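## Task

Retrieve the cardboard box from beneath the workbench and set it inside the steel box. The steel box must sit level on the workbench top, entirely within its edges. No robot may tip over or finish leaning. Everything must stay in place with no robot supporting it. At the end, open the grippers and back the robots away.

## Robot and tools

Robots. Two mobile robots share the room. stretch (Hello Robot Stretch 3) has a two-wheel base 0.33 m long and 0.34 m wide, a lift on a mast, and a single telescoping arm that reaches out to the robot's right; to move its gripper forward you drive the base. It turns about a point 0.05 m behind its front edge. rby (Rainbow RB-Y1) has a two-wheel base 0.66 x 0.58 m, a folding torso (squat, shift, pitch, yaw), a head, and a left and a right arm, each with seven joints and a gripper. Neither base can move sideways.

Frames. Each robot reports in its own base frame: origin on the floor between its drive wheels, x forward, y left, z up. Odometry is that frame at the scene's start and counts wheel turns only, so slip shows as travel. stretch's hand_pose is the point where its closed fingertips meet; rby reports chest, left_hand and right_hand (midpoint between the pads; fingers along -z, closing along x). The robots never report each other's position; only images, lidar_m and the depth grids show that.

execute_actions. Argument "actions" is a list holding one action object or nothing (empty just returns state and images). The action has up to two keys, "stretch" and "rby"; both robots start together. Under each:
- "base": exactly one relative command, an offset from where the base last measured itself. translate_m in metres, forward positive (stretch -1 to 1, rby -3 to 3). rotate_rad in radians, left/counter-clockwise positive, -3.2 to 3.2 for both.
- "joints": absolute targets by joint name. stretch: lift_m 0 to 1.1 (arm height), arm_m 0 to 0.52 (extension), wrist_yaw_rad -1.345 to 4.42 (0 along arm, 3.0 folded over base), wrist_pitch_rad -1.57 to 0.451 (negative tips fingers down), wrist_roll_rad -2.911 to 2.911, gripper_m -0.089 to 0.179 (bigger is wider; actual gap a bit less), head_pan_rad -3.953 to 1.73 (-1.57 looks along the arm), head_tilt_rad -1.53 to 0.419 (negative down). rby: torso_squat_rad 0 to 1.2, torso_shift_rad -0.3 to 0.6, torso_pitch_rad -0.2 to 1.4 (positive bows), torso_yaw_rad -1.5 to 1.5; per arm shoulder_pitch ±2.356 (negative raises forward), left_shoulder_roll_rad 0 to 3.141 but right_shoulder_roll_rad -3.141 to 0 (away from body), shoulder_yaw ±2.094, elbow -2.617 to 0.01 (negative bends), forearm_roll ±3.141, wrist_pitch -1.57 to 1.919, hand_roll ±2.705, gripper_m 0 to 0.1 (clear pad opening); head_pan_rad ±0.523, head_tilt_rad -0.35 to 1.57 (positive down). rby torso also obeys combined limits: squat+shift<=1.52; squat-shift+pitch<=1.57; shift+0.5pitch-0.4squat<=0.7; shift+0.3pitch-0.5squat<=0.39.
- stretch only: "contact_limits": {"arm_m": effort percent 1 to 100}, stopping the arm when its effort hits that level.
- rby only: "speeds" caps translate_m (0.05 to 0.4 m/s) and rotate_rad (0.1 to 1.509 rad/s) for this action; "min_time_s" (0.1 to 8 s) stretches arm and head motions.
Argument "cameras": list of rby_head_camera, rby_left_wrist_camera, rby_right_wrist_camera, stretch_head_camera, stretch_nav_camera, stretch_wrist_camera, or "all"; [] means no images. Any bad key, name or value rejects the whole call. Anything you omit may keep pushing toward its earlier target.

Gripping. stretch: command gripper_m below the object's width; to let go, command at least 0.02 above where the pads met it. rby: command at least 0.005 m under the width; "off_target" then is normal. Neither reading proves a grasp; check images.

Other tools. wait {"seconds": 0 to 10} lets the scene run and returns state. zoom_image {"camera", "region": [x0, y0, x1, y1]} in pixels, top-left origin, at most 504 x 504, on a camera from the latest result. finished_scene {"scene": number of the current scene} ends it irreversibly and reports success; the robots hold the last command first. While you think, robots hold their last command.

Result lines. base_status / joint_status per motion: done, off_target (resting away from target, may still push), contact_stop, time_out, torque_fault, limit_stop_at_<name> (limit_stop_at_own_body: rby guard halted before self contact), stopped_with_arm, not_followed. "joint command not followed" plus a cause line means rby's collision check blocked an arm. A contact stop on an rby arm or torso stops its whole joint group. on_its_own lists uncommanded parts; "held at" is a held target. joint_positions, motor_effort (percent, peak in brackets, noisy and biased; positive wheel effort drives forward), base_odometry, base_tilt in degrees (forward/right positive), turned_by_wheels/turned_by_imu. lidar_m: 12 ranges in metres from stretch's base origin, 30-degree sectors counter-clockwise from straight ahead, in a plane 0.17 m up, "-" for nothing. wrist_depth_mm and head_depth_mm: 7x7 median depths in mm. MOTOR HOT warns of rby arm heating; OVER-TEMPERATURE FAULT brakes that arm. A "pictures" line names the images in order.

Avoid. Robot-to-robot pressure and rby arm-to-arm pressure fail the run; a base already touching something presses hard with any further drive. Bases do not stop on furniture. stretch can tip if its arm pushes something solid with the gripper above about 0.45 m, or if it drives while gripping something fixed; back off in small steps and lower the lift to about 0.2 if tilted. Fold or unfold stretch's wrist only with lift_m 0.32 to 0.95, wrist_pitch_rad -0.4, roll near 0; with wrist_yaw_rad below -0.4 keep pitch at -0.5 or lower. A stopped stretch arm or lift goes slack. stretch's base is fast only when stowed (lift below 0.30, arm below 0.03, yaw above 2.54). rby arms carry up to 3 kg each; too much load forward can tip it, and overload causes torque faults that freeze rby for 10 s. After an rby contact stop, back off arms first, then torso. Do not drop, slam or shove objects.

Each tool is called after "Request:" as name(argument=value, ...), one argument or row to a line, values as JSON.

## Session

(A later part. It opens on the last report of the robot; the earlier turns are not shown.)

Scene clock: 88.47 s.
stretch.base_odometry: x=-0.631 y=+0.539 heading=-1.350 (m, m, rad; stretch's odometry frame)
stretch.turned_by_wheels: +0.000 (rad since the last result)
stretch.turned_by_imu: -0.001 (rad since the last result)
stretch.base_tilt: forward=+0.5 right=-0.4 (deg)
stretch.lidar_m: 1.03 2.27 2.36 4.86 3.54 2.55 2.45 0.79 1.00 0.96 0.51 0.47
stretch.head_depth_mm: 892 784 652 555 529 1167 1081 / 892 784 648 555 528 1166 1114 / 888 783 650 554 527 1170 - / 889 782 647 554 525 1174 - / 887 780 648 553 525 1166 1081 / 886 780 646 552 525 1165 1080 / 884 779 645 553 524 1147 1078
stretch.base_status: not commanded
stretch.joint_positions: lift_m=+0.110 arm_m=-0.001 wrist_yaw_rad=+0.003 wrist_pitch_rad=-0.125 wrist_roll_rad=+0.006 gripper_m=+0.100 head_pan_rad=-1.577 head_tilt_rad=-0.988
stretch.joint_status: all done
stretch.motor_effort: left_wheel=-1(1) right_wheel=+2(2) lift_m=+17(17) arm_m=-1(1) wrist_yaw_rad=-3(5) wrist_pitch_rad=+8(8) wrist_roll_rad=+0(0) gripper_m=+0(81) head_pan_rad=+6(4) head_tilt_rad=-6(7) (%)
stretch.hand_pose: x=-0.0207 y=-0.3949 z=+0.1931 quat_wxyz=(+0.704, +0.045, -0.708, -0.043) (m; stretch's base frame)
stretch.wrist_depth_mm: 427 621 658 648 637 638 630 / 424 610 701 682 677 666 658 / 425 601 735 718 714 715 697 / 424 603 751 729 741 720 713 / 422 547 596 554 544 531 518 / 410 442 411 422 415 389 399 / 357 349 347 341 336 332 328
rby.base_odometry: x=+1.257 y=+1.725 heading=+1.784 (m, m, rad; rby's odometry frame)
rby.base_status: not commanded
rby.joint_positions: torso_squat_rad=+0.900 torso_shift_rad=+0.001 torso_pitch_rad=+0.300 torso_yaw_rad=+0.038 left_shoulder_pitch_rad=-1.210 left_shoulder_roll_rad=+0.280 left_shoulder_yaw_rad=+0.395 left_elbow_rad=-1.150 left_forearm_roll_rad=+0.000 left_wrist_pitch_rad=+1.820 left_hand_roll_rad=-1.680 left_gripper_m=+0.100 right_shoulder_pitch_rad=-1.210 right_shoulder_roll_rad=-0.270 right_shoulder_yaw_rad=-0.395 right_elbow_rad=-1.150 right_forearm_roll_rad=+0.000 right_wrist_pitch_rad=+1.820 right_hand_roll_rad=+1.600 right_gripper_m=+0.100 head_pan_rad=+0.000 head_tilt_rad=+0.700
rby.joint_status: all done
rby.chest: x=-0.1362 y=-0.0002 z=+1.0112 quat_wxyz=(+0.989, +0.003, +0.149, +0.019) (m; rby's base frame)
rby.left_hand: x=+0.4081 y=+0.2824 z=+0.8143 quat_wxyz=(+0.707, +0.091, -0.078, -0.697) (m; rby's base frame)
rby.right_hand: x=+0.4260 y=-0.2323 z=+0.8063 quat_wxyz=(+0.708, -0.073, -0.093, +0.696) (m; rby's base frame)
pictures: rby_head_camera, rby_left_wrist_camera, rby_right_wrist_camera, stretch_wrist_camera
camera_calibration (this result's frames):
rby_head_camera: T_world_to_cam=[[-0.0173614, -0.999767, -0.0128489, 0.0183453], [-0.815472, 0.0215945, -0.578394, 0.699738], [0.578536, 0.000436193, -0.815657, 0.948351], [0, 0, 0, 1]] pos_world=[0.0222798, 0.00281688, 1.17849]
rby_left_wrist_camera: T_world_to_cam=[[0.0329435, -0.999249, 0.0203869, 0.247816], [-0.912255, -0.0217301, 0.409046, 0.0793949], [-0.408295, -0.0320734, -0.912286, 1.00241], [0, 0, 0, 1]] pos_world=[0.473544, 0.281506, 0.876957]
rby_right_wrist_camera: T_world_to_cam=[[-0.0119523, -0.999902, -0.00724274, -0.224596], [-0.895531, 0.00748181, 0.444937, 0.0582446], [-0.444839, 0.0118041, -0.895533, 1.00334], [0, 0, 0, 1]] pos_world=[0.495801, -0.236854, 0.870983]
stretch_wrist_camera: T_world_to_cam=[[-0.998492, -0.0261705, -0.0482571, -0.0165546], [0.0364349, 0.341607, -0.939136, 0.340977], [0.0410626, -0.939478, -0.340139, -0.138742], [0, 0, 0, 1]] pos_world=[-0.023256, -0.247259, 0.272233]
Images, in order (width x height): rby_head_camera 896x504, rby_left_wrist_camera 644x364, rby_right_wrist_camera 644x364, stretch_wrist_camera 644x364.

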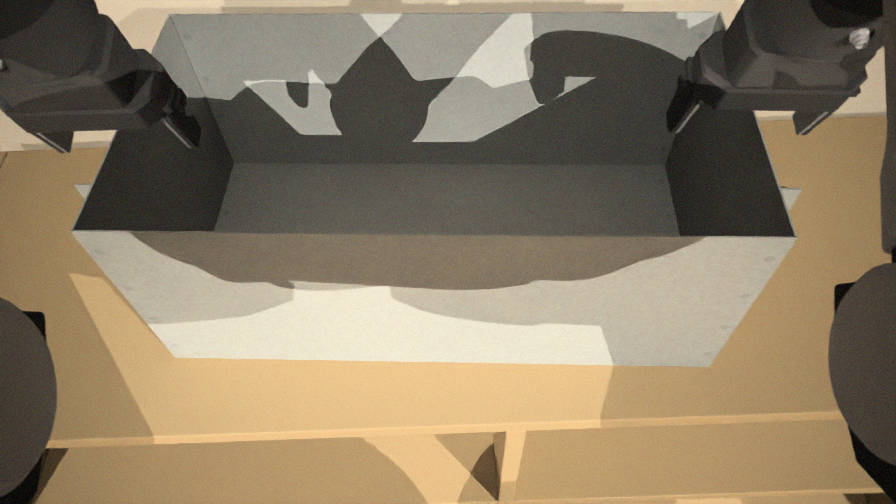

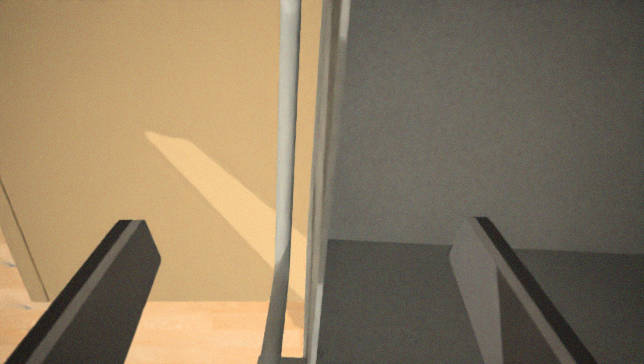

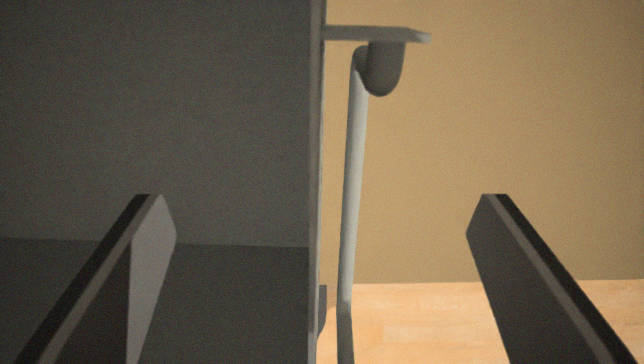

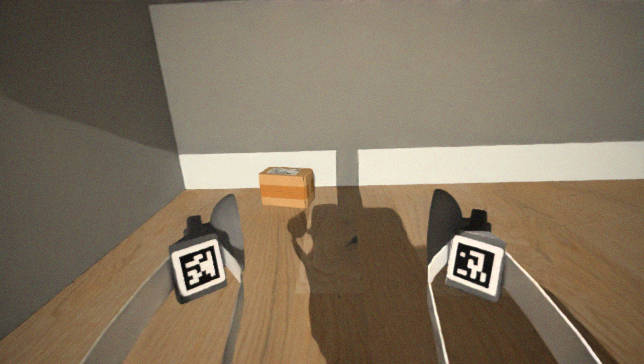

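Request:
execute_actions(
  actions=[
    {"stretch":{"base":{"translate_m":0.16},"joints":{"wrist_yaw_rad":-0.25,"gripper_m":0.175,"arm_m":0.3,"wrist_pitch_rad":-0.3}},"rby":{"joints":{"left_shoulder_pitch_rad":-1.2,"torso_squat_rad":0.935}}},
  ],
  cameras=["rby_head_camera","rby_left_wrist_camera","rby_right_wrist_camera","stretch_wrist_camera"],
)

Request:
execute_actions(
  actions=[
    {"stretch":{"joints":{"lift_m":0.025,"arm_m":0.38,"wrist_pitch_rad":-0.36}},"rby":{"joints":{"left_gripper_m":0,"right_gripper_m":0}}},
  ],
  cameras=["rby_head_camera","rby_left_wrist_camera","rby_right_wrist_camera","stretch_wrist_camera"],
)

Scene clock: 107.50 s.
stretch.base_odometry: x=-0.596 y=+0.383 heading=-1.350 (m, m, rad; stretch's odometry frame)
stretch.turned_by_wheels: +0.000 (rad since the last result)
stretch.turned_by_imu: -0.001 (rad since the last result)
stretch.base_tilt: forward=+0.5 right=-0.4 (deg)
stretch.lidar_m: 2.03 2.10 2.30 4.87 3.76 2.72 2.62 0.95 1.00 0.78 0.36 0.43
stretch.head_depth_mm: 890 782 650 556 525 1168 1083 / 892 785 648 555 525 1173 1113 / 886 783 648 553 523 1167 - / 886 782 648 555 523 1166 - / 886 780 648 553 522 1161 1084 / 884 781 647 553 521 1144 1077 / 885 777 646 552 521 1149 1079
stretch.base_status: done
stretch.joint_positions: lift_m=+0.110 arm_m=+0.300 wrist_yaw_rad=-0.248 wrist_pitch_rad=-0.315 wrist_roll_rad=+0.006 gripper_m=+0.175 head_pan_rad=-1.577 head_tilt_rad=-0.988
stretch.joint_status: all done
stretch.motor_effort: left_wheel=-1(2) right_wheel=+1(5) lift_m=+17(17) arm_m=+3(4) wrist_yaw_rad=-2(7) wrist_pitch_rad=+5(7) wrist_roll_rad=+0(0) gripper_m=+0(82) head_pan_rad=+4(4) head_tilt_rad=-6(7) (%)
stretch.hand_pose: x=-0.0795 y=-0.6736 z=+0.1466 quat_wxyz=(+0.677, +0.023, -0.709, -0.197) (m; stretch's base frame)
stretch.wrist_depth_mm: 327 342 359 381 403 433 460 / 349 364 390 412 439 468 500 / 369 394 419 448 473 517 549 / 371 430 448 440 475 465 453 / 352 418 380 373 375 369 374 / 322 314 318 315 310 306 - / 273 276 274 270 264 261 258
rby.base_odometry: x=+1.257 y=+1.725 heading=+1.784 (m, m, rad; rby's odometry frame)
rby.base_status: not commanded
rby.joint_positions: torso_squat_rad=+0.935 torso_shift_rad=+0.001 torso_pitch_rad=+0.300 torso_yaw_rad=+0.038 left_shoulder_pitch_rad=-1.200 left_shoulder_roll_rad=+0.280 left_shoulder_yaw_rad=+0.395 left_elbow_rad=-1.150 left_forearm_roll_rad=+0.000 left_wrist_pitch_rad=+1.820 left_hand_roll_rad=-1.680 left_gripper_m=+0.100 right_shoulder_pitch_rad=-1.210 right_shoulder_roll_rad=-0.270 right_shoulder_yaw_rad=-0.395 right_elbow_rad=-1.150 right_forearm_roll_rad=+0.000 right_wrist_pitch_rad=+1.820 right_hand_roll_rad=+1.600 right_gripper_m=+0.100 head_pan_rad=+0.000 head_tilt_rad=+0.700
rby.joint_status: all done
rby.chest: x=-0.1363 y=-0.0002 z=+0.9918 quat_wxyz=(+0.989, +0.003, +0.149, +0.019) (m; rby's base frame)
rby.left_hand: x=+0.4052 y=+0.2843 z=+0.7901 quat_wxyz=(+0.709, +0.089, -0.074, -0.696) (m; rby's base frame)
rby.right_hand: x=+0.4262 y=-0.2322 z=+0.7873 quat_wxyz=(+0.708, -0.073, -0.093, +0.696) (m; rby's base frame)
pictures: rby_head_camera, rby_left_wrist_camera, rby_right_wrist_camera, stretch_wrist_camera
camera_calibration (this result's frames):
rby_head_camera: T_world_to_cam=[[-0.0173394, -0.999767, -0.0128301, 0.018097], [-0.815346, 0.0215658, -0.578572, 0.688597], [0.578714, 0.000428913, -0.815531, 0.932461], [0, 0, 0, 1]] pos_world=[0.0221305, 0.00284274, 1.15909]
rby_left_wrist_camera: T_world_to_cam=[[0.036498, -0.999144, 0.0194524, 0.249642], [-0.908424, -0.0250596, 0.417298, 0.0795813], [-0.416453, -0.0329016, -0.908562, 0.979837], [0, 0, 0, 1]] pos_world=[0.471238, 0.283661, 0.852177]
rby_right_wrist_camera: T_world_to_cam=[[-0.0117999, -0.999904, -0.00727866, -0.224667], [-0.895951, 0.0073404, 0.444093, 0.0675959], [-0.443997, 0.0117616, -0.895951, 0.986377], [0, 0, 0, 1]] pos_world=[0.49586, -0.236742, 0.852091]
stretch_wrist_camera: T_world_to_cam=[[-0.971262, 0.232323, -0.0517271, 0.0919639], [0.162394, 0.487958, -0.857628, 0.491311], [-0.174006, -0.841381, -0.511663, -0.339872], [0, 0, 0, 1]] pos_world=[-0.0496044, -0.547067, 0.252219]
Images, in order (width x height): rby_head_camera 896x504, rby_left_wrist_camera 644x364, rby_right_wrist_camera 644x364, stretch_wrist_camera 644x364.

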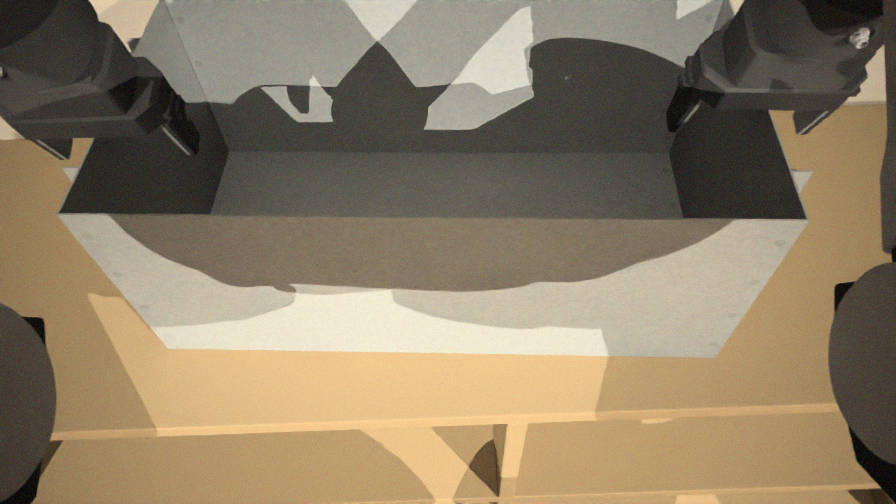

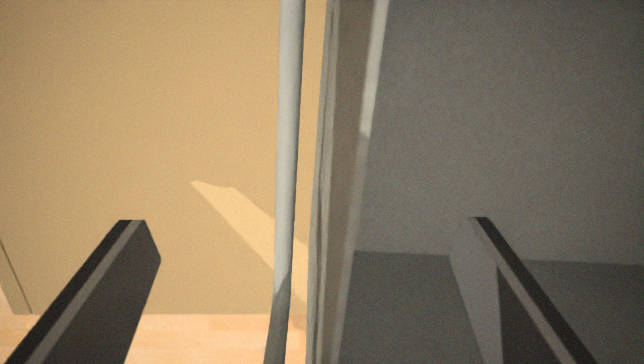

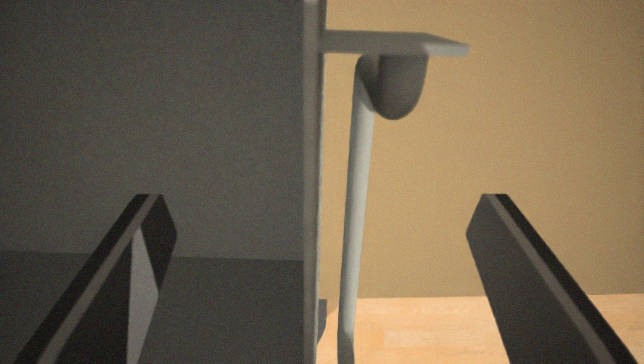

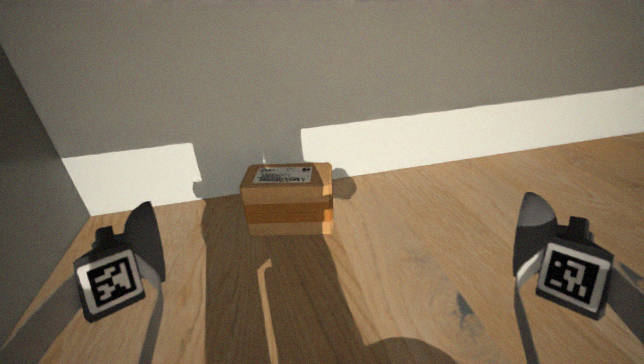

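Scene clock: 109.30 s.
stretch.base_odometry: x=-0.596 y=+0.383 heading=-1.350 (m, m, rad; stretch's odometry frame)
stretch.turned_by_wheels: +0.000 (rad since the last result)
stretch.turned_by_imu: -0.001 (rad since the last result)
stretch.base_tilt: forward=+0.4 right=-0.4 (deg)
stretch.lidar_m: 2.02 2.10 2.30 4.86 3.80 2.71 2.61 0.94 1.00 0.78 0.36 0.43
stretch.head_depth_mm: 893 786 649 555 525 1173 1083 / 891 786 650 554 525 1166 1113 / 889 785 648 554 523 1165 - / 888 780 648 554 522 1167 - / 886 782 648 554 522 1166 1081 / 885 781 647 552 521 1144 1084 / 887 779 645 550 521 1146 1081
stretch.base_status: not commanded
stretch.joint_positions: lift_m=+0.025 arm_m=+0.380 wrist_yaw_rad=-0.248 wrist_pitch_rad=-0.374 wrist_roll_rad=+0.006 gripper_m=+0.175 head_pan_rad=-1.577 head_tilt_rad=-0.988
stretch.joint_status: all done
stretch.motor_effort: left_wheel=-1(1) right_wheel=+1(2) lift_m=+17(17) arm_m=+3(2) wrist_yaw_rad=-2(2) wrist_pitch_rad=+5(3) wrist_roll_rad=+0(0) gripper_m=+1(0) head_pan_rad=+4(4) head_tilt_rad=-7(7) (%)
stretch.hand_pose: x=-0.0779 y=-0.7473 z=+0.0478 quat_wxyz=(+0.671, +0.044, -0.708, -0.217) (m; stretch's base frame)
stretch.wrist_depth_mm: 265 276 292 309 326 349 371 / 286 297 314 333 360 385 411 / 307 324 248 241 359 345 335 / 303 297 264 259 276 270 261 / 241 247 232 226 223 220 221 / 208 190 194 191 187 184 - / 167 169 167 164 162 160 157
rby.base_odometry: x=+1.257 y=+1.725 heading=+1.784 (m, m, rad; rby's odometry frame)
rby.base_status: not commanded
rby.joint_positions: torso_squat_rad=+0.935 torso_shift_rad=+0.001 torso_pitch_rad=+0.300 torso_yaw_rad=+0.038 left_shoulder_pitch_rad=-1.202 left_shoulder_roll_rad=+0.276 left_shoulder_yaw_rad=+0.394 left_elbow_rad=-1.150 left_forearm_roll_rad=+0.002 left_wrist_pitch_rad=+1.820 left_hand_roll_rad=-1.680 left_gripper_m=+0.003 right_shoulder_pitch_rad=-1.212 right_shoulder_roll_rad=-0.267 right_shoulder_yaw_rad=-0.394 right_elbow_rad=-1.150 right_forearm_roll_rad=-0.001 right_wrist_pitch_rad=+1.820 right_hand_roll_rad=+1.600 right_gripper_m=+0.004 head_pan_rad=+0.000 head_tilt_rad=+0.700
rby.joint_status: all done
rby.chest: x=-0.1363 y=-0.0002 z=+0.9918 quat_wxyz=(+0.989, +0.003, +0.149, +0.019) (m; rby's base frame)
rby.left_hand: x=+0.4054 y=+0.2810 z=+0.7899 quat_wxyz=(+0.707, +0.087, -0.076, -0.698) (m; rby's base frame)
rby.right_hand: x=+0.4262 y=-0.2300 z=+0.7874 quat_wxyz=(+0.707, -0.072, -0.094, +0.697) (m; rby's base frame)
pictures: rby_head_camera, rby_left_wrist_camera, rby_right_wrist_camera, stretch_wrist_camera
camera_calibration (this result's frames):
rby_head_camera: T_world_to_cam=[[-0.0173943, -0.999766, -0.012844, 0.0180854], [-0.815339, 0.0216186, -0.57858, 0.688601], [0.578723, 0.000408195, -0.815524, 0.932461], [0, 0, 0, 1]] pos_world=[0.0221213, 0.00281392, 1.15909]
rby_left_wrist_camera: T_world_to_cam=[[0.0313459, -0.999226, 0.0237517, 0.244989], [-0.90848, -0.0185747, 0.417516, 0.0778125], [-0.416752, -0.0346653, -0.908359, 0.980133], [0, 0, 0, 1]] pos_world=[0.471484, 0.280221, 0.852006]
rby_right_wrist_camera: T_world_to_cam=[[-0.00837802, -0.999915, -0.00996731, -0.221754], [-0.896085, 0.00308348, 0.443871, 0.0668573], [-0.443803, 0.0126503, -0.896035, 0.986666], [0, 0, 0, 1]] pos_world=[0.495937, -0.234423, 0.852202]
stretch_wrist_camera: T_world_to_cam=[[-0.970491, 0.235369, -0.0524266, 0.107882], [0.174702, 0.536431, -0.825664, 0.477904], [-0.166213, -0.810458, -0.561721, -0.426075], [0, 0, 0, 1]] pos_world=[-0.0496113, -0.627071, 0.160908]
Images, in order (width x height): rby_head_camera 896x504, rby_left_wrist_camera 644x364, rby_right_wrist_camera 644x364, stretch_wrist_camera 644x364.

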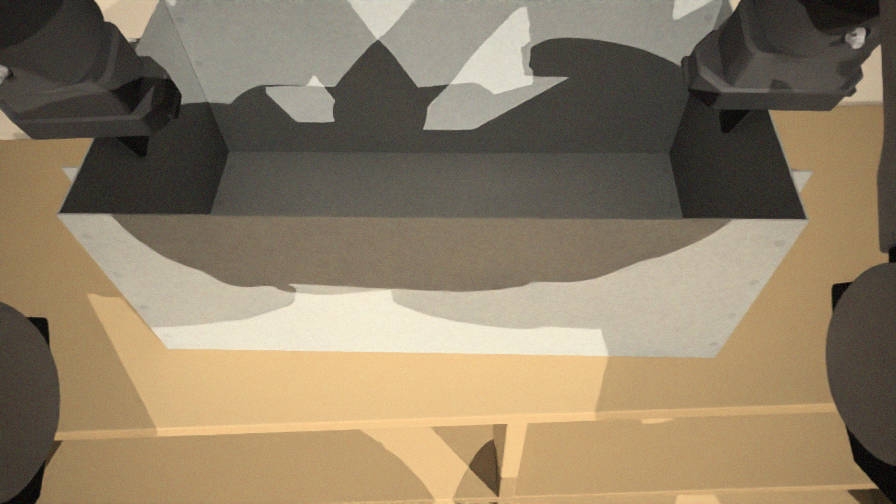

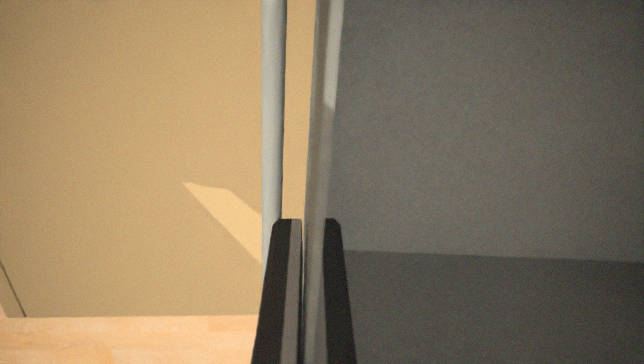

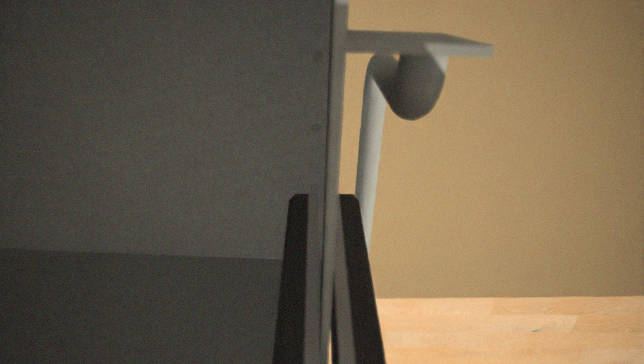

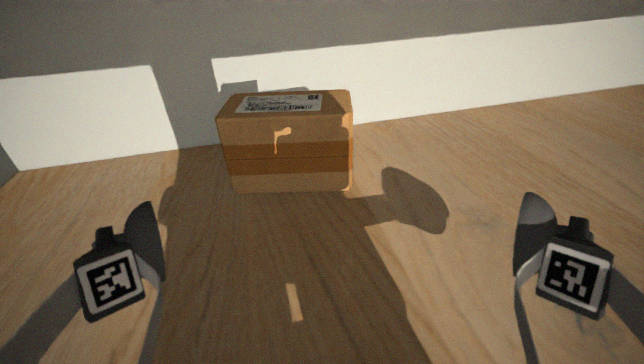

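Request:
execute_actions(
  actions=[],
)

Scene clock: 143.37 s.
stretch.base_odometry: x=-0.596 y=+0.383 heading=-1.350 (m, m, rad; stretch's odometry frame)
stretch.turned_by_wheels: +0.000 (rad since the last result)
stretch.turned_by_imu: -0.001 (rad since the last result)
stretch.base_tilt: forward=+0.5 right=-0.4 (deg)
stretch.lidar_m: 2.03 2.10 2.30 4.88 3.78 2.72 2.62 0.95 1.00 0.78 0.37 0.43
stretch.head_depth_mm: 890 783 650 554 525 1169 1082 / 890 782 649 554 524 1169 1114 / 889 782 648 554 524 1168 - / 886 780 649 553 521 1170 - / 885 781 648 553 521 1163 1079 / 883 781 646 552 521 1146 1080 / 885 779 646 552 520 1143 1080
stretch.base_status: not commanded
stretch.joint_positions: lift_m=+0.025 arm_m=+0.380 wrist_yaw_rad=-0.248 wrist_pitch_rad=-0.374 wrist_roll_rad=+0.006 gripper_m=+0.175 head_pan_rad=-1.577 head_tilt_rad=-0.988
stretch.joint_status: all done
stretch.motor_effort: left_wheel=-1(1) right_wheel=+1(2) lift_m=+17(17) arm_m=+3(2) wrist_yaw_rad=-2(2) wrist_pitch_rad=+5(3) wrist_roll_rad=+0(0) gripper_m=+0(0) head_pan_rad=+5(4) head_tilt_rad=-7(7) (%)
stretch.hand_pose: x=-0.0779 y=-0.7473 z=+0.0478 quat_wxyz=(+0.671, +0.044, -0.708, -0.217) (m; stretch's base frame)
stretch.wrist_depth_mm: 265 277 292 308 328 349 374 / 286 299 314 332 359 386 410 / 306 324 246 240 358 347 338 / 302 298 264 260 274 269 262 / 241 245 232 227 223 219 221 / 208 190 194 190 187 183 - / 167 170 167 165 162 160 158
rby.base_odometry: x=+1.257 y=+1.725 heading=+1.784 (m, m, rad; rby's odometry frame)
rby.base_status: not commanded
rby.joint_positions: torso_squat_rad=+0.935 torso_shift_rad=+0.001 torso_pitch_rad=+0.300 torso_yaw_rad=+0.038 left_shoulder_pitch_rad=-1.202 left_shoulder_roll_rad=+0.276 left_shoulder_yaw_rad=+0.394 left_elbow_rad=-1.150 left_forearm_roll_rad=+0.002 left_wrist_pitch_rad=+1.820 left_hand_roll_rad=-1.680 left_gripper_m=+0.003 right_shoulder_pitch_rad=-1.212 right_shoulder_roll_rad=-0.267 right_shoulder_yaw_rad=-0.394 right_elbow_rad=-1.150 right_forearm_roll_rad=-0.001 right_wrist_pitch_rad=+1.820 right_hand_roll_rad=+1.600 right_gripper_m=+0.004 head_pan_rad=+0.000 head_tilt_rad=+0.700
rby.joint_status: all done
rby.chest: x=-0.1363 y=-0.0002 z=+0.9918 quat_wxyz=(+0.989, +0.003, +0.149, +0.019) (m; rby's base frame)
rby.left_hand: x=+0.4054 y=+0.2810 z=+0.7899 quat_wxyz=(+0.707, +0.087, -0.076, -0.698) (m; rby's base frame)
rby.right_hand: x=+0.4262 y=-0.2300 z=+0.7874 quat_wxyz=(+0.707, -0.072, -0.094, +0.697) (m; rby's base frame)
pictures: rby_head_camera, rby_left_wrist_camera, rby_right_wrist_camera, stretch_head_camera (sideways: a quarter turn clockwise sets it upright), stretch_nav_camera (sideways: a quarter turn counterclockwise sets it upright), stretch_wrist_camera
camera_calibration (this result's frames):
rby_head_camera: T_world_to_cam=[[-0.0173944, -0.999766, -0.0128441, 0.0180854], [-0.815339, 0.0216187, -0.57858, 0.688601], [0.578723, 0.000408221, -0.815524, 0.932461], [0, 0, 0, 1]] pos_world=[0.0221213, 0.00281386, 1.15909]
rby_left_wrist_camera: T_world_to_cam=[[0.0313455, -0.999226, 0.0237513, 0.244989], [-0.90848, -0.0185745, 0.417516, 0.0778122], [-0.416752, -0.0346649, -0.908359, 0.980133], [0, 0, 0, 1]] pos_world=[0.471484, 0.280221, 0.852006]
rby_right_wrist_camera: T_world_to_cam=[[-0.00837834, -0.999915, -0.0099673, -0.221754], [-0.896085, 0.00308376, 0.443872, 0.0668571], [-0.443803, 0.0126505, -0.896035, 0.986666], [0, 0, 0, 1]] pos_world=[0.495937, -0.234424, 0.852201]
stretch_head_camera: T_world_to_cam=[[-0.00261111, 0.810361, -0.585925, 0.782123], [0.999995, 0.00329891, 0.000106166, -0.00362198], [0.00201894, -0.585921, -0.810365, 1.00976], [0, 0, 0, 1]] pos_world=[0.00362552, -0.0421504, 1.27654]
stretch_nav_camera: T_world_to_cam=[[-0.0339152, -0.834968, 0.549253, -0.670325], [-0.999411, 0.0254247, -0.0230611, 0.0854387], [0.00529069, -0.549711, -0.835338, 1.0507], [0, 0, 0, 1]] pos_world=[0.0570952, 0.015709, 1.24784]
stretch_wrist_camera: T_world_to_cam=[[-0.970491, 0.235369, -0.0524267, 0.107882], [0.174702, 0.536431, -0.825664, 0.477904], [-0.166213, -0.810458, -0.561721, -0.426075], [0, 0, 0, 1]] pos_world=[-0.0496113, -0.627071, 0.160908]
Images, in order (width x height): rby_head_camera 896x504, rby_left_wrist_camera 644x364, rby_right_wrist_camera 644x364, stretch_head_camera 896x504, stretch_nav_camera 672x504, stretch_wrist_camera 644x364.

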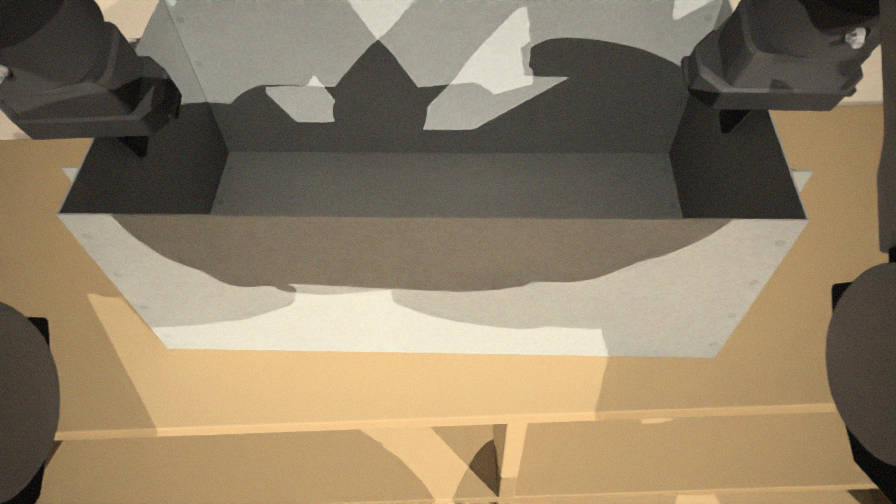

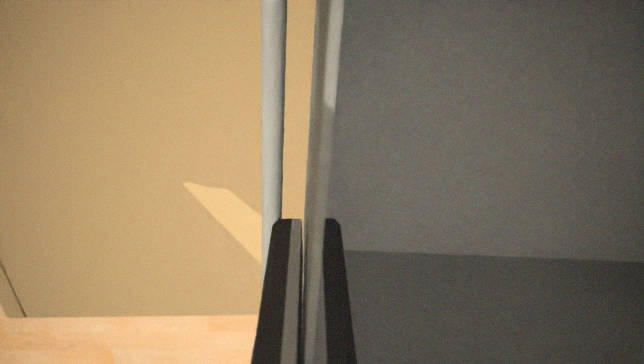

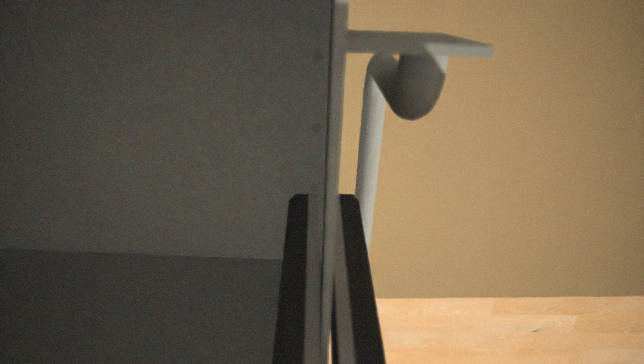

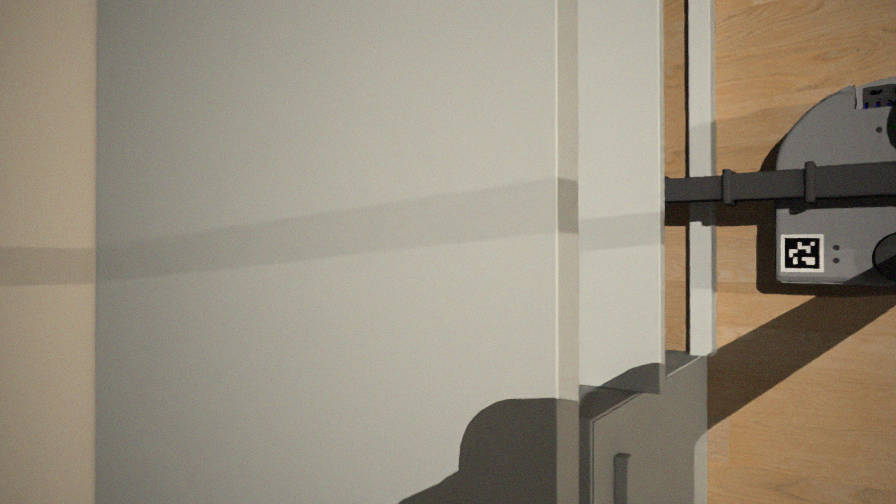

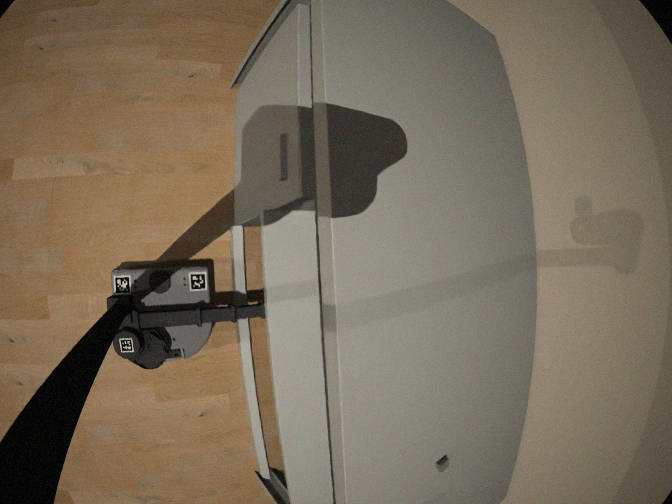

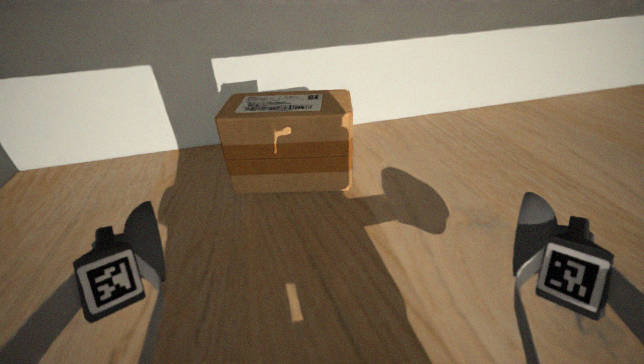

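Request:
execute_actions(
  actions=[
    {"stretch":{"joints":{"arm_m":0.47},"base":{"translate_m":0.01}},"rby":{"joints":{"torso_squat_rad":0.85}}},
  ],
  cameras=["rby_head_camera","stretch_wrist_camera"],
)

Scene clock: 150.60 s.
stretch.base_odometry: x=-0.594 y=+0.373 heading=-1.350 (m, m, rad; stretch's odometry frame)
stretch.turned_by_wheels: +0.000 (rad since the last result)
stretch.turned_by_imu: -0.001 (rad since the last result)
stretch.base_tilt: forward=+0.4 right=-0.4 (deg)
stretch.lidar_m: 2.02 2.10 2.29 4.86 3.78 2.72 2.62 0.96 1.00 0.74 0.36 0.43
stretch.head_depth_mm: 891 785 649 555 525 1163 1081 / 889 784 650 554 524 1165 1115 / 886 781 650 553 523 1164 - / 888 781 646 551 522 1167 - / 885 783 647 553 522 1160 1076 / 884 780 646 552 521 1146 1081 / 888 779 646 552 519 1148 1079
stretch.base_status: done
stretch.joint_positions: lift_m=+0.025 arm_m=+0.470 wrist_yaw_rad=-0.248 wrist_pitch_rad=-0.374 wrist_roll_rad=+0.006 gripper_m=+0.175 head_pan_rad=-1.577 head_tilt_rad=-0.988
stretch.joint_status: all done
stretch.motor_effort: left_wheel=-1(2) right_wheel=+2(7) lift_m=+17(17) arm_m=+3(1) wrist_yaw_rad=-2(2) wrist_pitch_rad=+5(5) wrist_roll_rad=+0(0) gripper_m=+0(0) head_pan_rad=+5(5) head_tilt_rad=-7(6) (%)
stretch.hand_pose: x=-0.0779 y=-0.8373 z=+0.0478 quat_wxyz=(+0.671, +0.044, -0.708, -0.217) (m; stretch's base frame)
stretch.wrist_depth_mm: 193 200 212 224 238 254 272 / 208 218 231 245 261 279 302 / 225 235 250 257 281 309 321 / 244 259 179 165 171 268 262 / 241 246 216 178 188 219 222 / 207 190 194 190 187 184 - / 166 169 166 164 161 160 157
rby.base_odometry: x=+1.257 y=+1.725 heading=+1.784 (m, m, rad; rby's odometry frame)
rby.base_status: not commanded
rby.joint_positions: torso_squat_rad=+0.850 torso_shift_rad=+0.001 torso_pitch_rad=+0.302 torso_yaw_rad=+0.038 left_shoulder_pitch_rad=-1.199 left_shoulder_roll_rad=+0.275 left_shoulder_yaw_rad=+0.394 left_elbow_rad=-1.148 left_forearm_roll_rad=+0.002 left_wrist_pitch_rad=+1.821 left_hand_roll_rad=-1.680 left_gripper_m=+0.003 right_shoulder_pitch_rad=-1.208 right_shoulder_roll_rad=-0.265 right_shoulder_yaw_rad=-0.394 right_elbow_rad=-1.148 right_forearm_roll_rad=-0.001 right_wrist_pitch_rad=+1.820 right_hand_roll_rad=+1.600 right_gripper_m=+0.004 head_pan_rad=+0.000 head_tilt_rad=+0.700
rby.joint_status: all done
rby.chest: x=-0.1353 y=-0.0002 z=+1.0380 quat_wxyz=(+0.988, +0.003, +0.150, +0.019) (m; rby's base frame)
rby.left_hand: x=+0.4049 y=+0.2809 z=+0.8328 quat_wxyz=(+0.707, +0.084, -0.073, -0.698) (m; rby's base frame)
rby.right_hand: x=+0.4253 y=-0.2299 z=+0.8295 quat_wxyz=(+0.708, -0.069, -0.091, +0.697) (m; rby's base frame)
pictures: rby_head_camera, stretch_wrist_camera
camera_calibration (this result's frames):
rby_head_camera: T_world_to_cam=[[-0.0174085, -0.999766, -0.0128089, 0.0186409], [-0.816653, 0.0216089, -0.576725, 0.71411], [0.576867, 0.000420501, -0.816838, 0.970649], [0, 0, 0, 1]] pos_world=[0.0235692, 0.00279728, 1.20495]
stretch_wrist_camera: T_world_to_cam=[[-0.97049, 0.235373, -0.0524272, 0.129067], [0.174713, 0.536475, -0.825633, 0.526203], [-0.166206, -0.810429, -0.561766, -0.498989], [0, 0, 0, 1]] pos_world=[-0.0496113, -0.717069, 0.160902]
Images, in order (width x height): rby_head_camera 896x504, stretch_wrist_camera 644x364.

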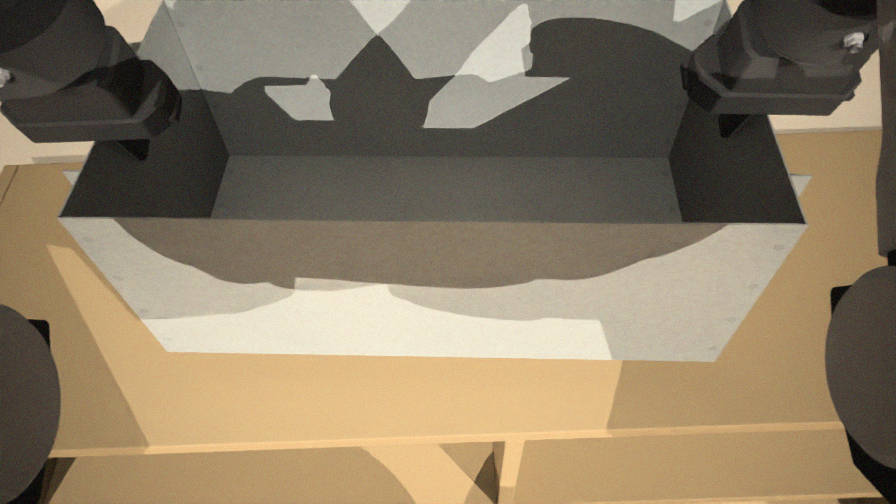

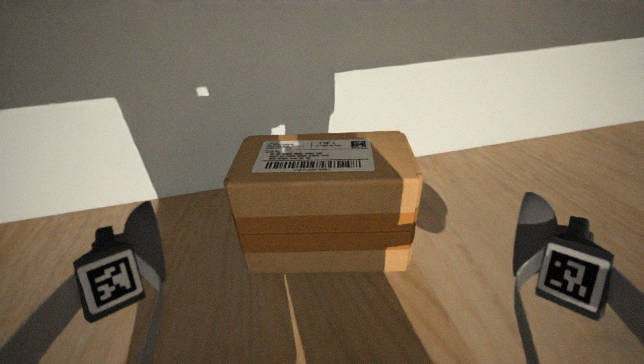

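Request:
execute_actions(
  actions=[
    {"stretch":{"joints":{"arm_m":0.515}},"rby":{"joints":{"torso_squat_rad":0.5},"base":{"translate_m":-0.55},"speeds":{"translate_m":0.25}}},
  ],
  cameras=["rby_head_camera","stretch_wrist_camera"],
)

Request:
execute_actions(
  actions=[
    {"stretch":{"joints":{"gripper_m":0.07}},"rby":{"joints":{"head_tilt_rad":0.3},"base":{"rotate_rad":-1.6},"speeds":{"rotate_rad":0.7}}},
  ],
  cameras=["rby_head_camera","stretch_wrist_camera"],
)

Scene clock: 161.77 s.
stretch.base_odometry: x=-0.594 y=+0.373 heading=-1.350 (m, m, rad; stretch's odometry frame)
stretch.turned_by_wheels: +0.000 (rad since the last result)
stretch.turned_by_imu: -0.002 (rad since the last result)
stretch.base_tilt: forward=+0.5 right=-0.4 (deg)
stretch.lidar_m: 2.02 2.09 2.14 2.12 3.76 2.72 2.62 0.96 1.00 0.74 0.36 0.43
stretch.head_depth_mm: 892 784 649 554 525 1168 1079 / 890 784 649 554 525 1172 1115 / 890 781 649 553 523 1162 - / 889 783 648 553 524 1165 - / 885 781 647 553 521 1161 1079 / 886 780 645 551 520 1147 1081 / 882 780 645 551 521 1149 1079
stretch.base_status: not commanded
stretch.joint_positions: lift_m=+0.025 arm_m=+0.515 wrist_yaw_rad=-0.248 wrist_pitch_rad=-0.374 wrist_roll_rad=+0.006 gripper_m=+0.175 head_pan_rad=-1.577 head_tilt_rad=-0.988
stretch.joint_status: all done
stretch.motor_effort: left_wheel=-1(1) right_wheel=+2(2) lift_m=+17(18) arm_m=+3(1) wrist_yaw_rad=-2(2) wrist_pitch_rad=+5(5) wrist_roll_rad=+0(0) gripper_m=+1(1) head_pan_rad=+4(5) head_tilt_rad=-6(6) (%)
stretch.hand_pose: x=-0.0779 y=-0.8823 z=+0.0478 quat_wxyz=(+0.671, +0.044, -0.708, -0.217) (m; stretch's base frame)
stretch.wrist_depth_mm: 157 163 172 183 194 207 220 / 169 177 188 198 213 228 245 / 182 192 204 217 235 253 275 / 198 210 218 159 155 267 261 / 218 225 141 128 125 214 220 / 207 189 182 135 134 181 - / 166 169 161 155 154 159 157
rby.base_odometry: x=+1.373 y=+1.187 heading=+1.785 (m, m, rad; rby's odometry frame)
rby.base_status: done
rby.joint_positions: torso_squat_rad=+0.500 torso_shift_rad=+0.001 torso_pitch_rad=+0.302 torso_yaw_rad=+0.038 left_shoulder_pitch_rad=-1.199 left_shoulder_roll_rad=+0.275 left_shoulder_yaw_rad=+0.394 left_elbow_rad=-1.148 left_forearm_roll_rad=+0.002 left_wrist_pitch_rad=+1.821 left_hand_roll_rad=-1.680 left_gripper_m=+0.003 right_shoulder_pitch_rad=-1.207 right_shoulder_roll_rad=-0.265 right_shoulder_yaw_rad=-0.394 right_elbow_rad=-1.148 right_forearm_roll_rad=-0.001 right_wrist_pitch_rad=+1.820 right_hand_roll_rad=+1.600 right_gripper_m=+0.004 head_pan_rad=+0.000 head_tilt_rad=+0.700
rby.joint_status: all done
rby.chest: x=-0.1350 y=-0.0003 z=+1.1903 quat_wxyz=(+0.988, +0.003, +0.151, +0.019) (m; rby's base frame)
rby.left_hand: x=+0.4050 y=+0.2809 z=+0.9849 quat_wxyz=(+0.707, +0.084, -0.073, -0.698) (m; rby's base frame)
rby.right_hand: x=+0.4255 y=-0.2300 z=+0.9815 quat_wxyz=(+0.708, -0.069, -0.091, +0.697) (m; rby's base frame)
pictures: rby_head_camera, stretch_wrist_camera
camera_calibration (this result's frames):
rby_head_camera: T_world_to_cam=[[-0.0173924, -0.999767, -0.0128122, 0.0205423], [-0.816717, 0.0215976, -0.576635, 0.802056], [0.576777, 0.000434925, -0.816902, 1.09494], [0, 0, 0, 1]] pos_world=[0.0238755, 0.00273879, 1.35721]
stretch_wrist_camera: T_world_to_cam=[[-0.97049, 0.235373, -0.0524272, 0.139661], [0.174716, 0.536487, -0.825624, 0.550355], [-0.166203, -0.81042, -0.561779, -0.535456], [0, 0, 0, 1]] pos_world=[-0.0496113, -0.762075, 0.160901]
Images, in order (width x height): rby_head_camera 896x504, stretch_wrist_camera 644x364.

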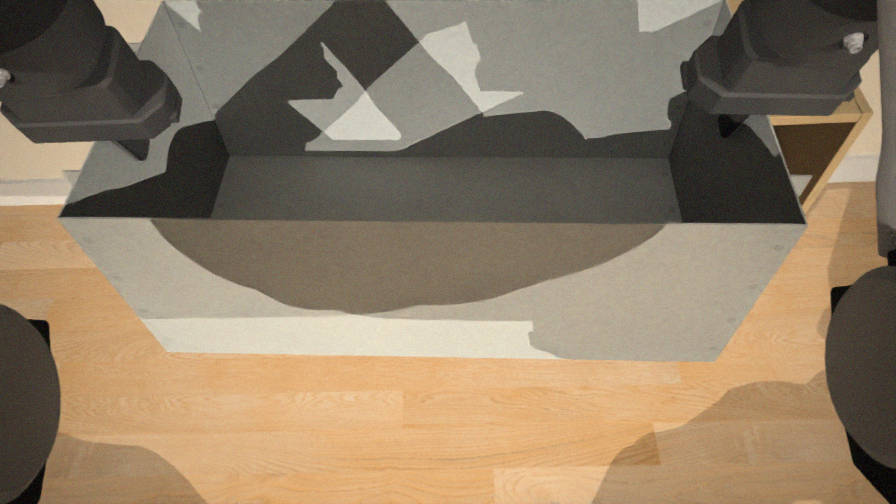

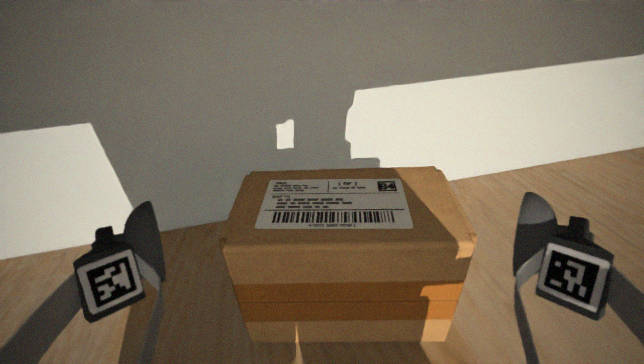

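Scene clock: 165.80 s.
stretch.base_odometry: x=-0.594 y=+0.373 heading=-1.350 (m, m, rad; stretch's odometry frame)
stretch.turned_by_wheels: +0.000 (rad since the last result)
stretch.turned_by_imu: -0.001 (rad since the last result)
stretch.base_tilt: forward=+0.5 right=-0.4 (deg)
stretch.lidar_m: 2.02 2.09 2.31 2.29 3.79 2.73 2.62 0.95 1.00 0.73 0.36 0.43
stretch.head_depth_mm: 891 784 650 555 525 1157 1080 / 890 785 649 554 524 1165 1113 / 886 784 649 553 524 1166 - / 889 781 647 553 522 1164 - / 885 780 648 553 521 1169 1080 / 885 780 647 553 521 1143 1079 / 884 780 646 552 520 1148 1080
stretch.base_status: not commanded
stretch.joint_positions: lift_m=+0.025 arm_m=+0.515 wrist_yaw_rad=-0.251 wrist_pitch_rad=-0.375 wrist_roll_rad=+0.006 gripper_m=+0.071 head_pan_rad=-1.577 head_tilt_rad=-0.988
stretch.joint_status: all done
stretch.motor_effort: left_wheel=-2(2) right_wheel=+4(4) lift_m=+17(17) arm_m=+3(3) wrist_yaw_rad=+1(2) wrist_pitch_rad=+5(5) wrist_roll_rad=+0(0) gripper_m=-17(90) head_pan_rad=+5(5) head_tilt_rad=-7(7) (%)
stretch.hand_pose: x=-0.0787 y=-0.8821 z=+0.0477 quat_wxyz=(+0.671, +0.043, -0.708, -0.218) (m; stretch's base frame)
stretch.wrist_depth_mm: 157 163 173 183 194 207 223 / 169 176 188 199 213 228 247 / 182 192 204 218 235 255 278 / 198 210 215 158 158 267 261 / 218 226 130 128 125 220 213 / 200 198 140 135 134 174 181 / 176 168 160 155 154 159 156
rby.base_odometry: x=+1.373 y=+1.187 heading=+0.185 (m, m, rad; rby's odometry frame)
rby.base_status: done
rby.joint_positions: torso_squat_rad=+0.500 torso_shift_rad=+0.001 torso_pitch_rad=+0.302 torso_yaw_rad=+0.038 left_shoulder_pitch_rad=-1.199 left_shoulder_roll_rad=+0.275 left_shoulder_yaw_rad=+0.394 left_elbow_rad=-1.148 left_forearm_roll_rad=+0.002 left_wrist_pitch_rad=+1.821 left_hand_roll_rad=-1.680 left_gripper_m=+0.003 right_shoulder_pitch_rad=-1.207 right_shoulder_roll_rad=-0.265 right_shoulder_yaw_rad=-0.394 right_elbow_rad=-1.148 right_forearm_roll_rad=-0.001 right_wrist_pitch_rad=+1.820 right_hand_roll_rad=+1.600 right_gripper_m=+0.004 head_pan_rad=+0.000 head_tilt_rad=+0.300
rby.joint_status: all done
rby.chest: x=-0.1350 y=-0.0003 z=+1.1903 quat_wxyz=(+0.988, +0.003, +0.151, +0.019) (m; rby's base frame)
rby.left_hand: x=+0.4050 y=+0.2809 z=+0.9849 quat_wxyz=(+0.707, +0.084, -0.073, -0.698) (m; rby's base frame)
rby.right_hand: x=+0.4255 y=-0.2299 z=+0.9815 quat_wxyz=(+0.708, -0.069, -0.091, +0.697) (m; rby's base frame)
pictures: rby_head_camera, stretch_wrist_camera
camera_calibration (this result's frames):
rby_head_camera: T_world_to_cam=[[-0.0125788, -0.999356, -0.0336072, 0.049397], [-0.527907, 0.0351812, -0.848573, 1.19161], [0.849209, 0.00706744, -0.528009, 0.712613], [0, 0, 0, 1]] pos_world=[0.0245245, 0.00240636, 1.3891]
stretch_wrist_camera: T_world_to_cam=[[-0.969695, 0.238629, -0.0524255, 0.141827], [0.176572, 0.536176, -0.825432, 0.550163], [-0.168862, -0.809674, -0.562062, -0.534982], [0, 0, 0, 1]] pos_world=[-0.0499524, -0.761989, 0.160864]
Images, in order (width x height): rby_head_camera 896x504, stretch_wrist_camera 644x364.

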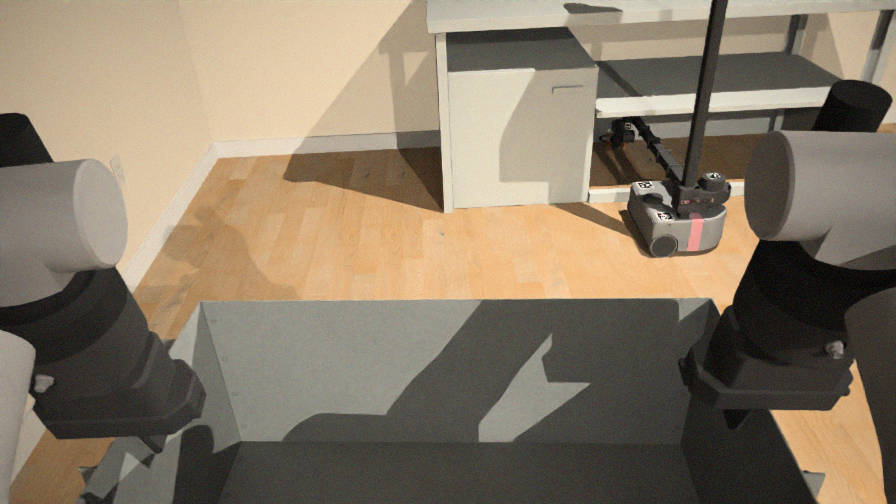

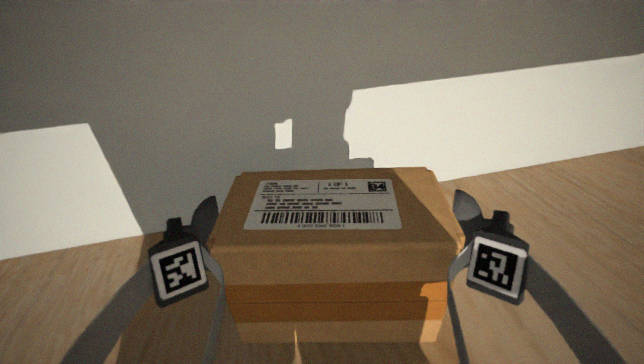

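Request:
execute_actions(
  actions=[
    {"stretch":{"joints":{"gripper_m":0.055,"lift_m":0.11,"wrist_pitch_rad":-0.15}},"rby":{"base":{"rotate_rad":-0.45},"speeds":{"rotate_rad":0.7}}},
  ],
  cameras=["stretch_wrist_camera"],
)

Scene clock: 179.57 s.
stretch.base_odometry: x=-0.594 y=+0.373 heading=-1.350 (m, m, rad; stretch's odometry frame)
stretch.turned_by_wheels: +0.000 (rad since the last result)
stretch.turned_by_imu: -0.001 (rad since the last result)
stretch.base_tilt: forward=+0.4 right=-0.4 (deg)
stretch.lidar_m: 2.02 2.09 2.31 2.40 3.79 2.72 2.63 0.96 1.00 0.74 0.36 0.43
stretch.head_depth_mm: 891 788 651 555 525 1166 1080 / 890 783 649 554 524 1168 1111 / 888 785 648 555 523 1166 - / 887 783 648 553 521 1168 - / 885 780 648 552 522 1160 1084 / 885 778 646 553 521 1149 1078 / 882 780 645 552 520 1148 1080
stretch.base_status: not commanded
stretch.joint_positions: lift_m=+0.110 arm_m=+0.515 wrist_yaw_rad=-0.251 wrist_pitch_rad=-0.189 wrist_roll_rad=+0.006 gripper_m=+0.062 head_pan_rad=-1.577 head_tilt_rad=-0.988
stretch.joint_status: gripper_m off_target (ended at +0.062, target +0.055); the others done
stretch.on_its_own: gripper_m is held at +0.061, not at your +0.055, by its stall guard, which is not easing now
stretch.motor_effort: left_wheel=-1(2) right_wheel=+3(4) lift_m=+24(25) arm_m=+3(3) wrist_yaw_rad=+1(2) wrist_pitch_rad=+13(12) wrist_roll_rad=+0(0) gripper_m=-20(80) head_pan_rad=+4(5) head_tilt_rad=-7(7) (%)
stretch.hand_pose: x=-0.0830 y=-0.8991 z=+0.1768 quat_wxyz=(+0.688, -0.022, -0.709, -0.155) (m; stretch's base frame)
stretch.wrist_depth_mm: 157 163 172 182 193 205 219 / 165 172 182 193 205 219 235 / 174 182 193 205 219 235 253 / 184 194 201 160 161 254 276 / 195 205 130 128 125 281 304 / 207 216 139 134 133 306 330 / 221 240 251 155 154 303 298
rby.base_odometry: x=+1.373 y=+1.187 heading=-0.264 (m, m, rad; rby's odometry frame)
rby.base_status: done
rby.joint_positions: torso_squat_rad=+0.500 torso_shift_rad=+0.001 torso_pitch_rad=+0.302 torso_yaw_rad=+0.038 left_shoulder_pitch_rad=-1.199 left_shoulder_roll_rad=+0.275 left_shoulder_yaw_rad=+0.394 left_elbow_rad=-1.148 left_forearm_roll_rad=+0.002 left_wrist_pitch_rad=+1.821 left_hand_roll_rad=-1.680 left_gripper_m=+0.003 right_shoulder_pitch_rad=-1.207 right_shoulder_roll_rad=-0.265 right_shoulder_yaw_rad=-0.394 right_elbow_rad=-1.148 right_forearm_roll_rad=-0.001 right_wrist_pitch_rad=+1.820 right_hand_roll_rad=+1.600 right_gripper_m=+0.004 head_pan_rad=+0.000 head_tilt_rad=+0.300
rby.joint_status: not commanded
rby.chest: x=-0.1350 y=-0.0003 z=+1.1903 quat_wxyz=(+0.988, +0.003, +0.151, +0.019) (m; rby's base frame)
rby.left_hand: x=+0.4050 y=+0.2809 z=+0.9849 quat_wxyz=(+0.707, +0.084, -0.073, -0.698) (m; rby's base frame)
rby.right_hand: x=+0.4255 y=-0.2299 z=+0.9815 quat_wxyz=(+0.708, -0.069, -0.091, +0.697) (m; rby's base frame)
pictures: stretch_wrist_camera
camera_calibration (this result's frames):
stretch_wrist_camera: T_world_to_cam=[[-0.972102, 0.229248, -0.0496268, 0.139326], [0.136068, 0.378817, -0.915414, 0.537647], [-0.191058, -0.896629, -0.399442, -0.585703], [0, 0, 0, 1]] pos_world=[-0.0496212, -0.760768, 0.26513]
Images, in order (width x height): stretch_wrist_camera 644x364.

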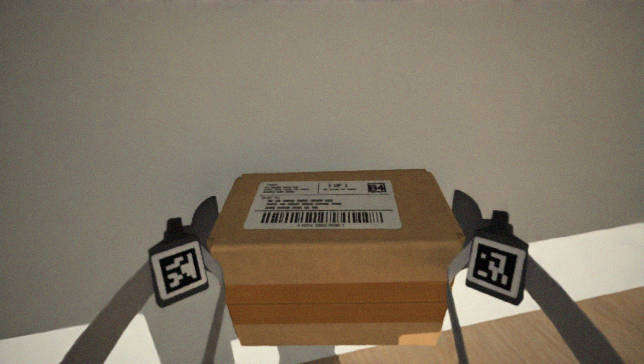

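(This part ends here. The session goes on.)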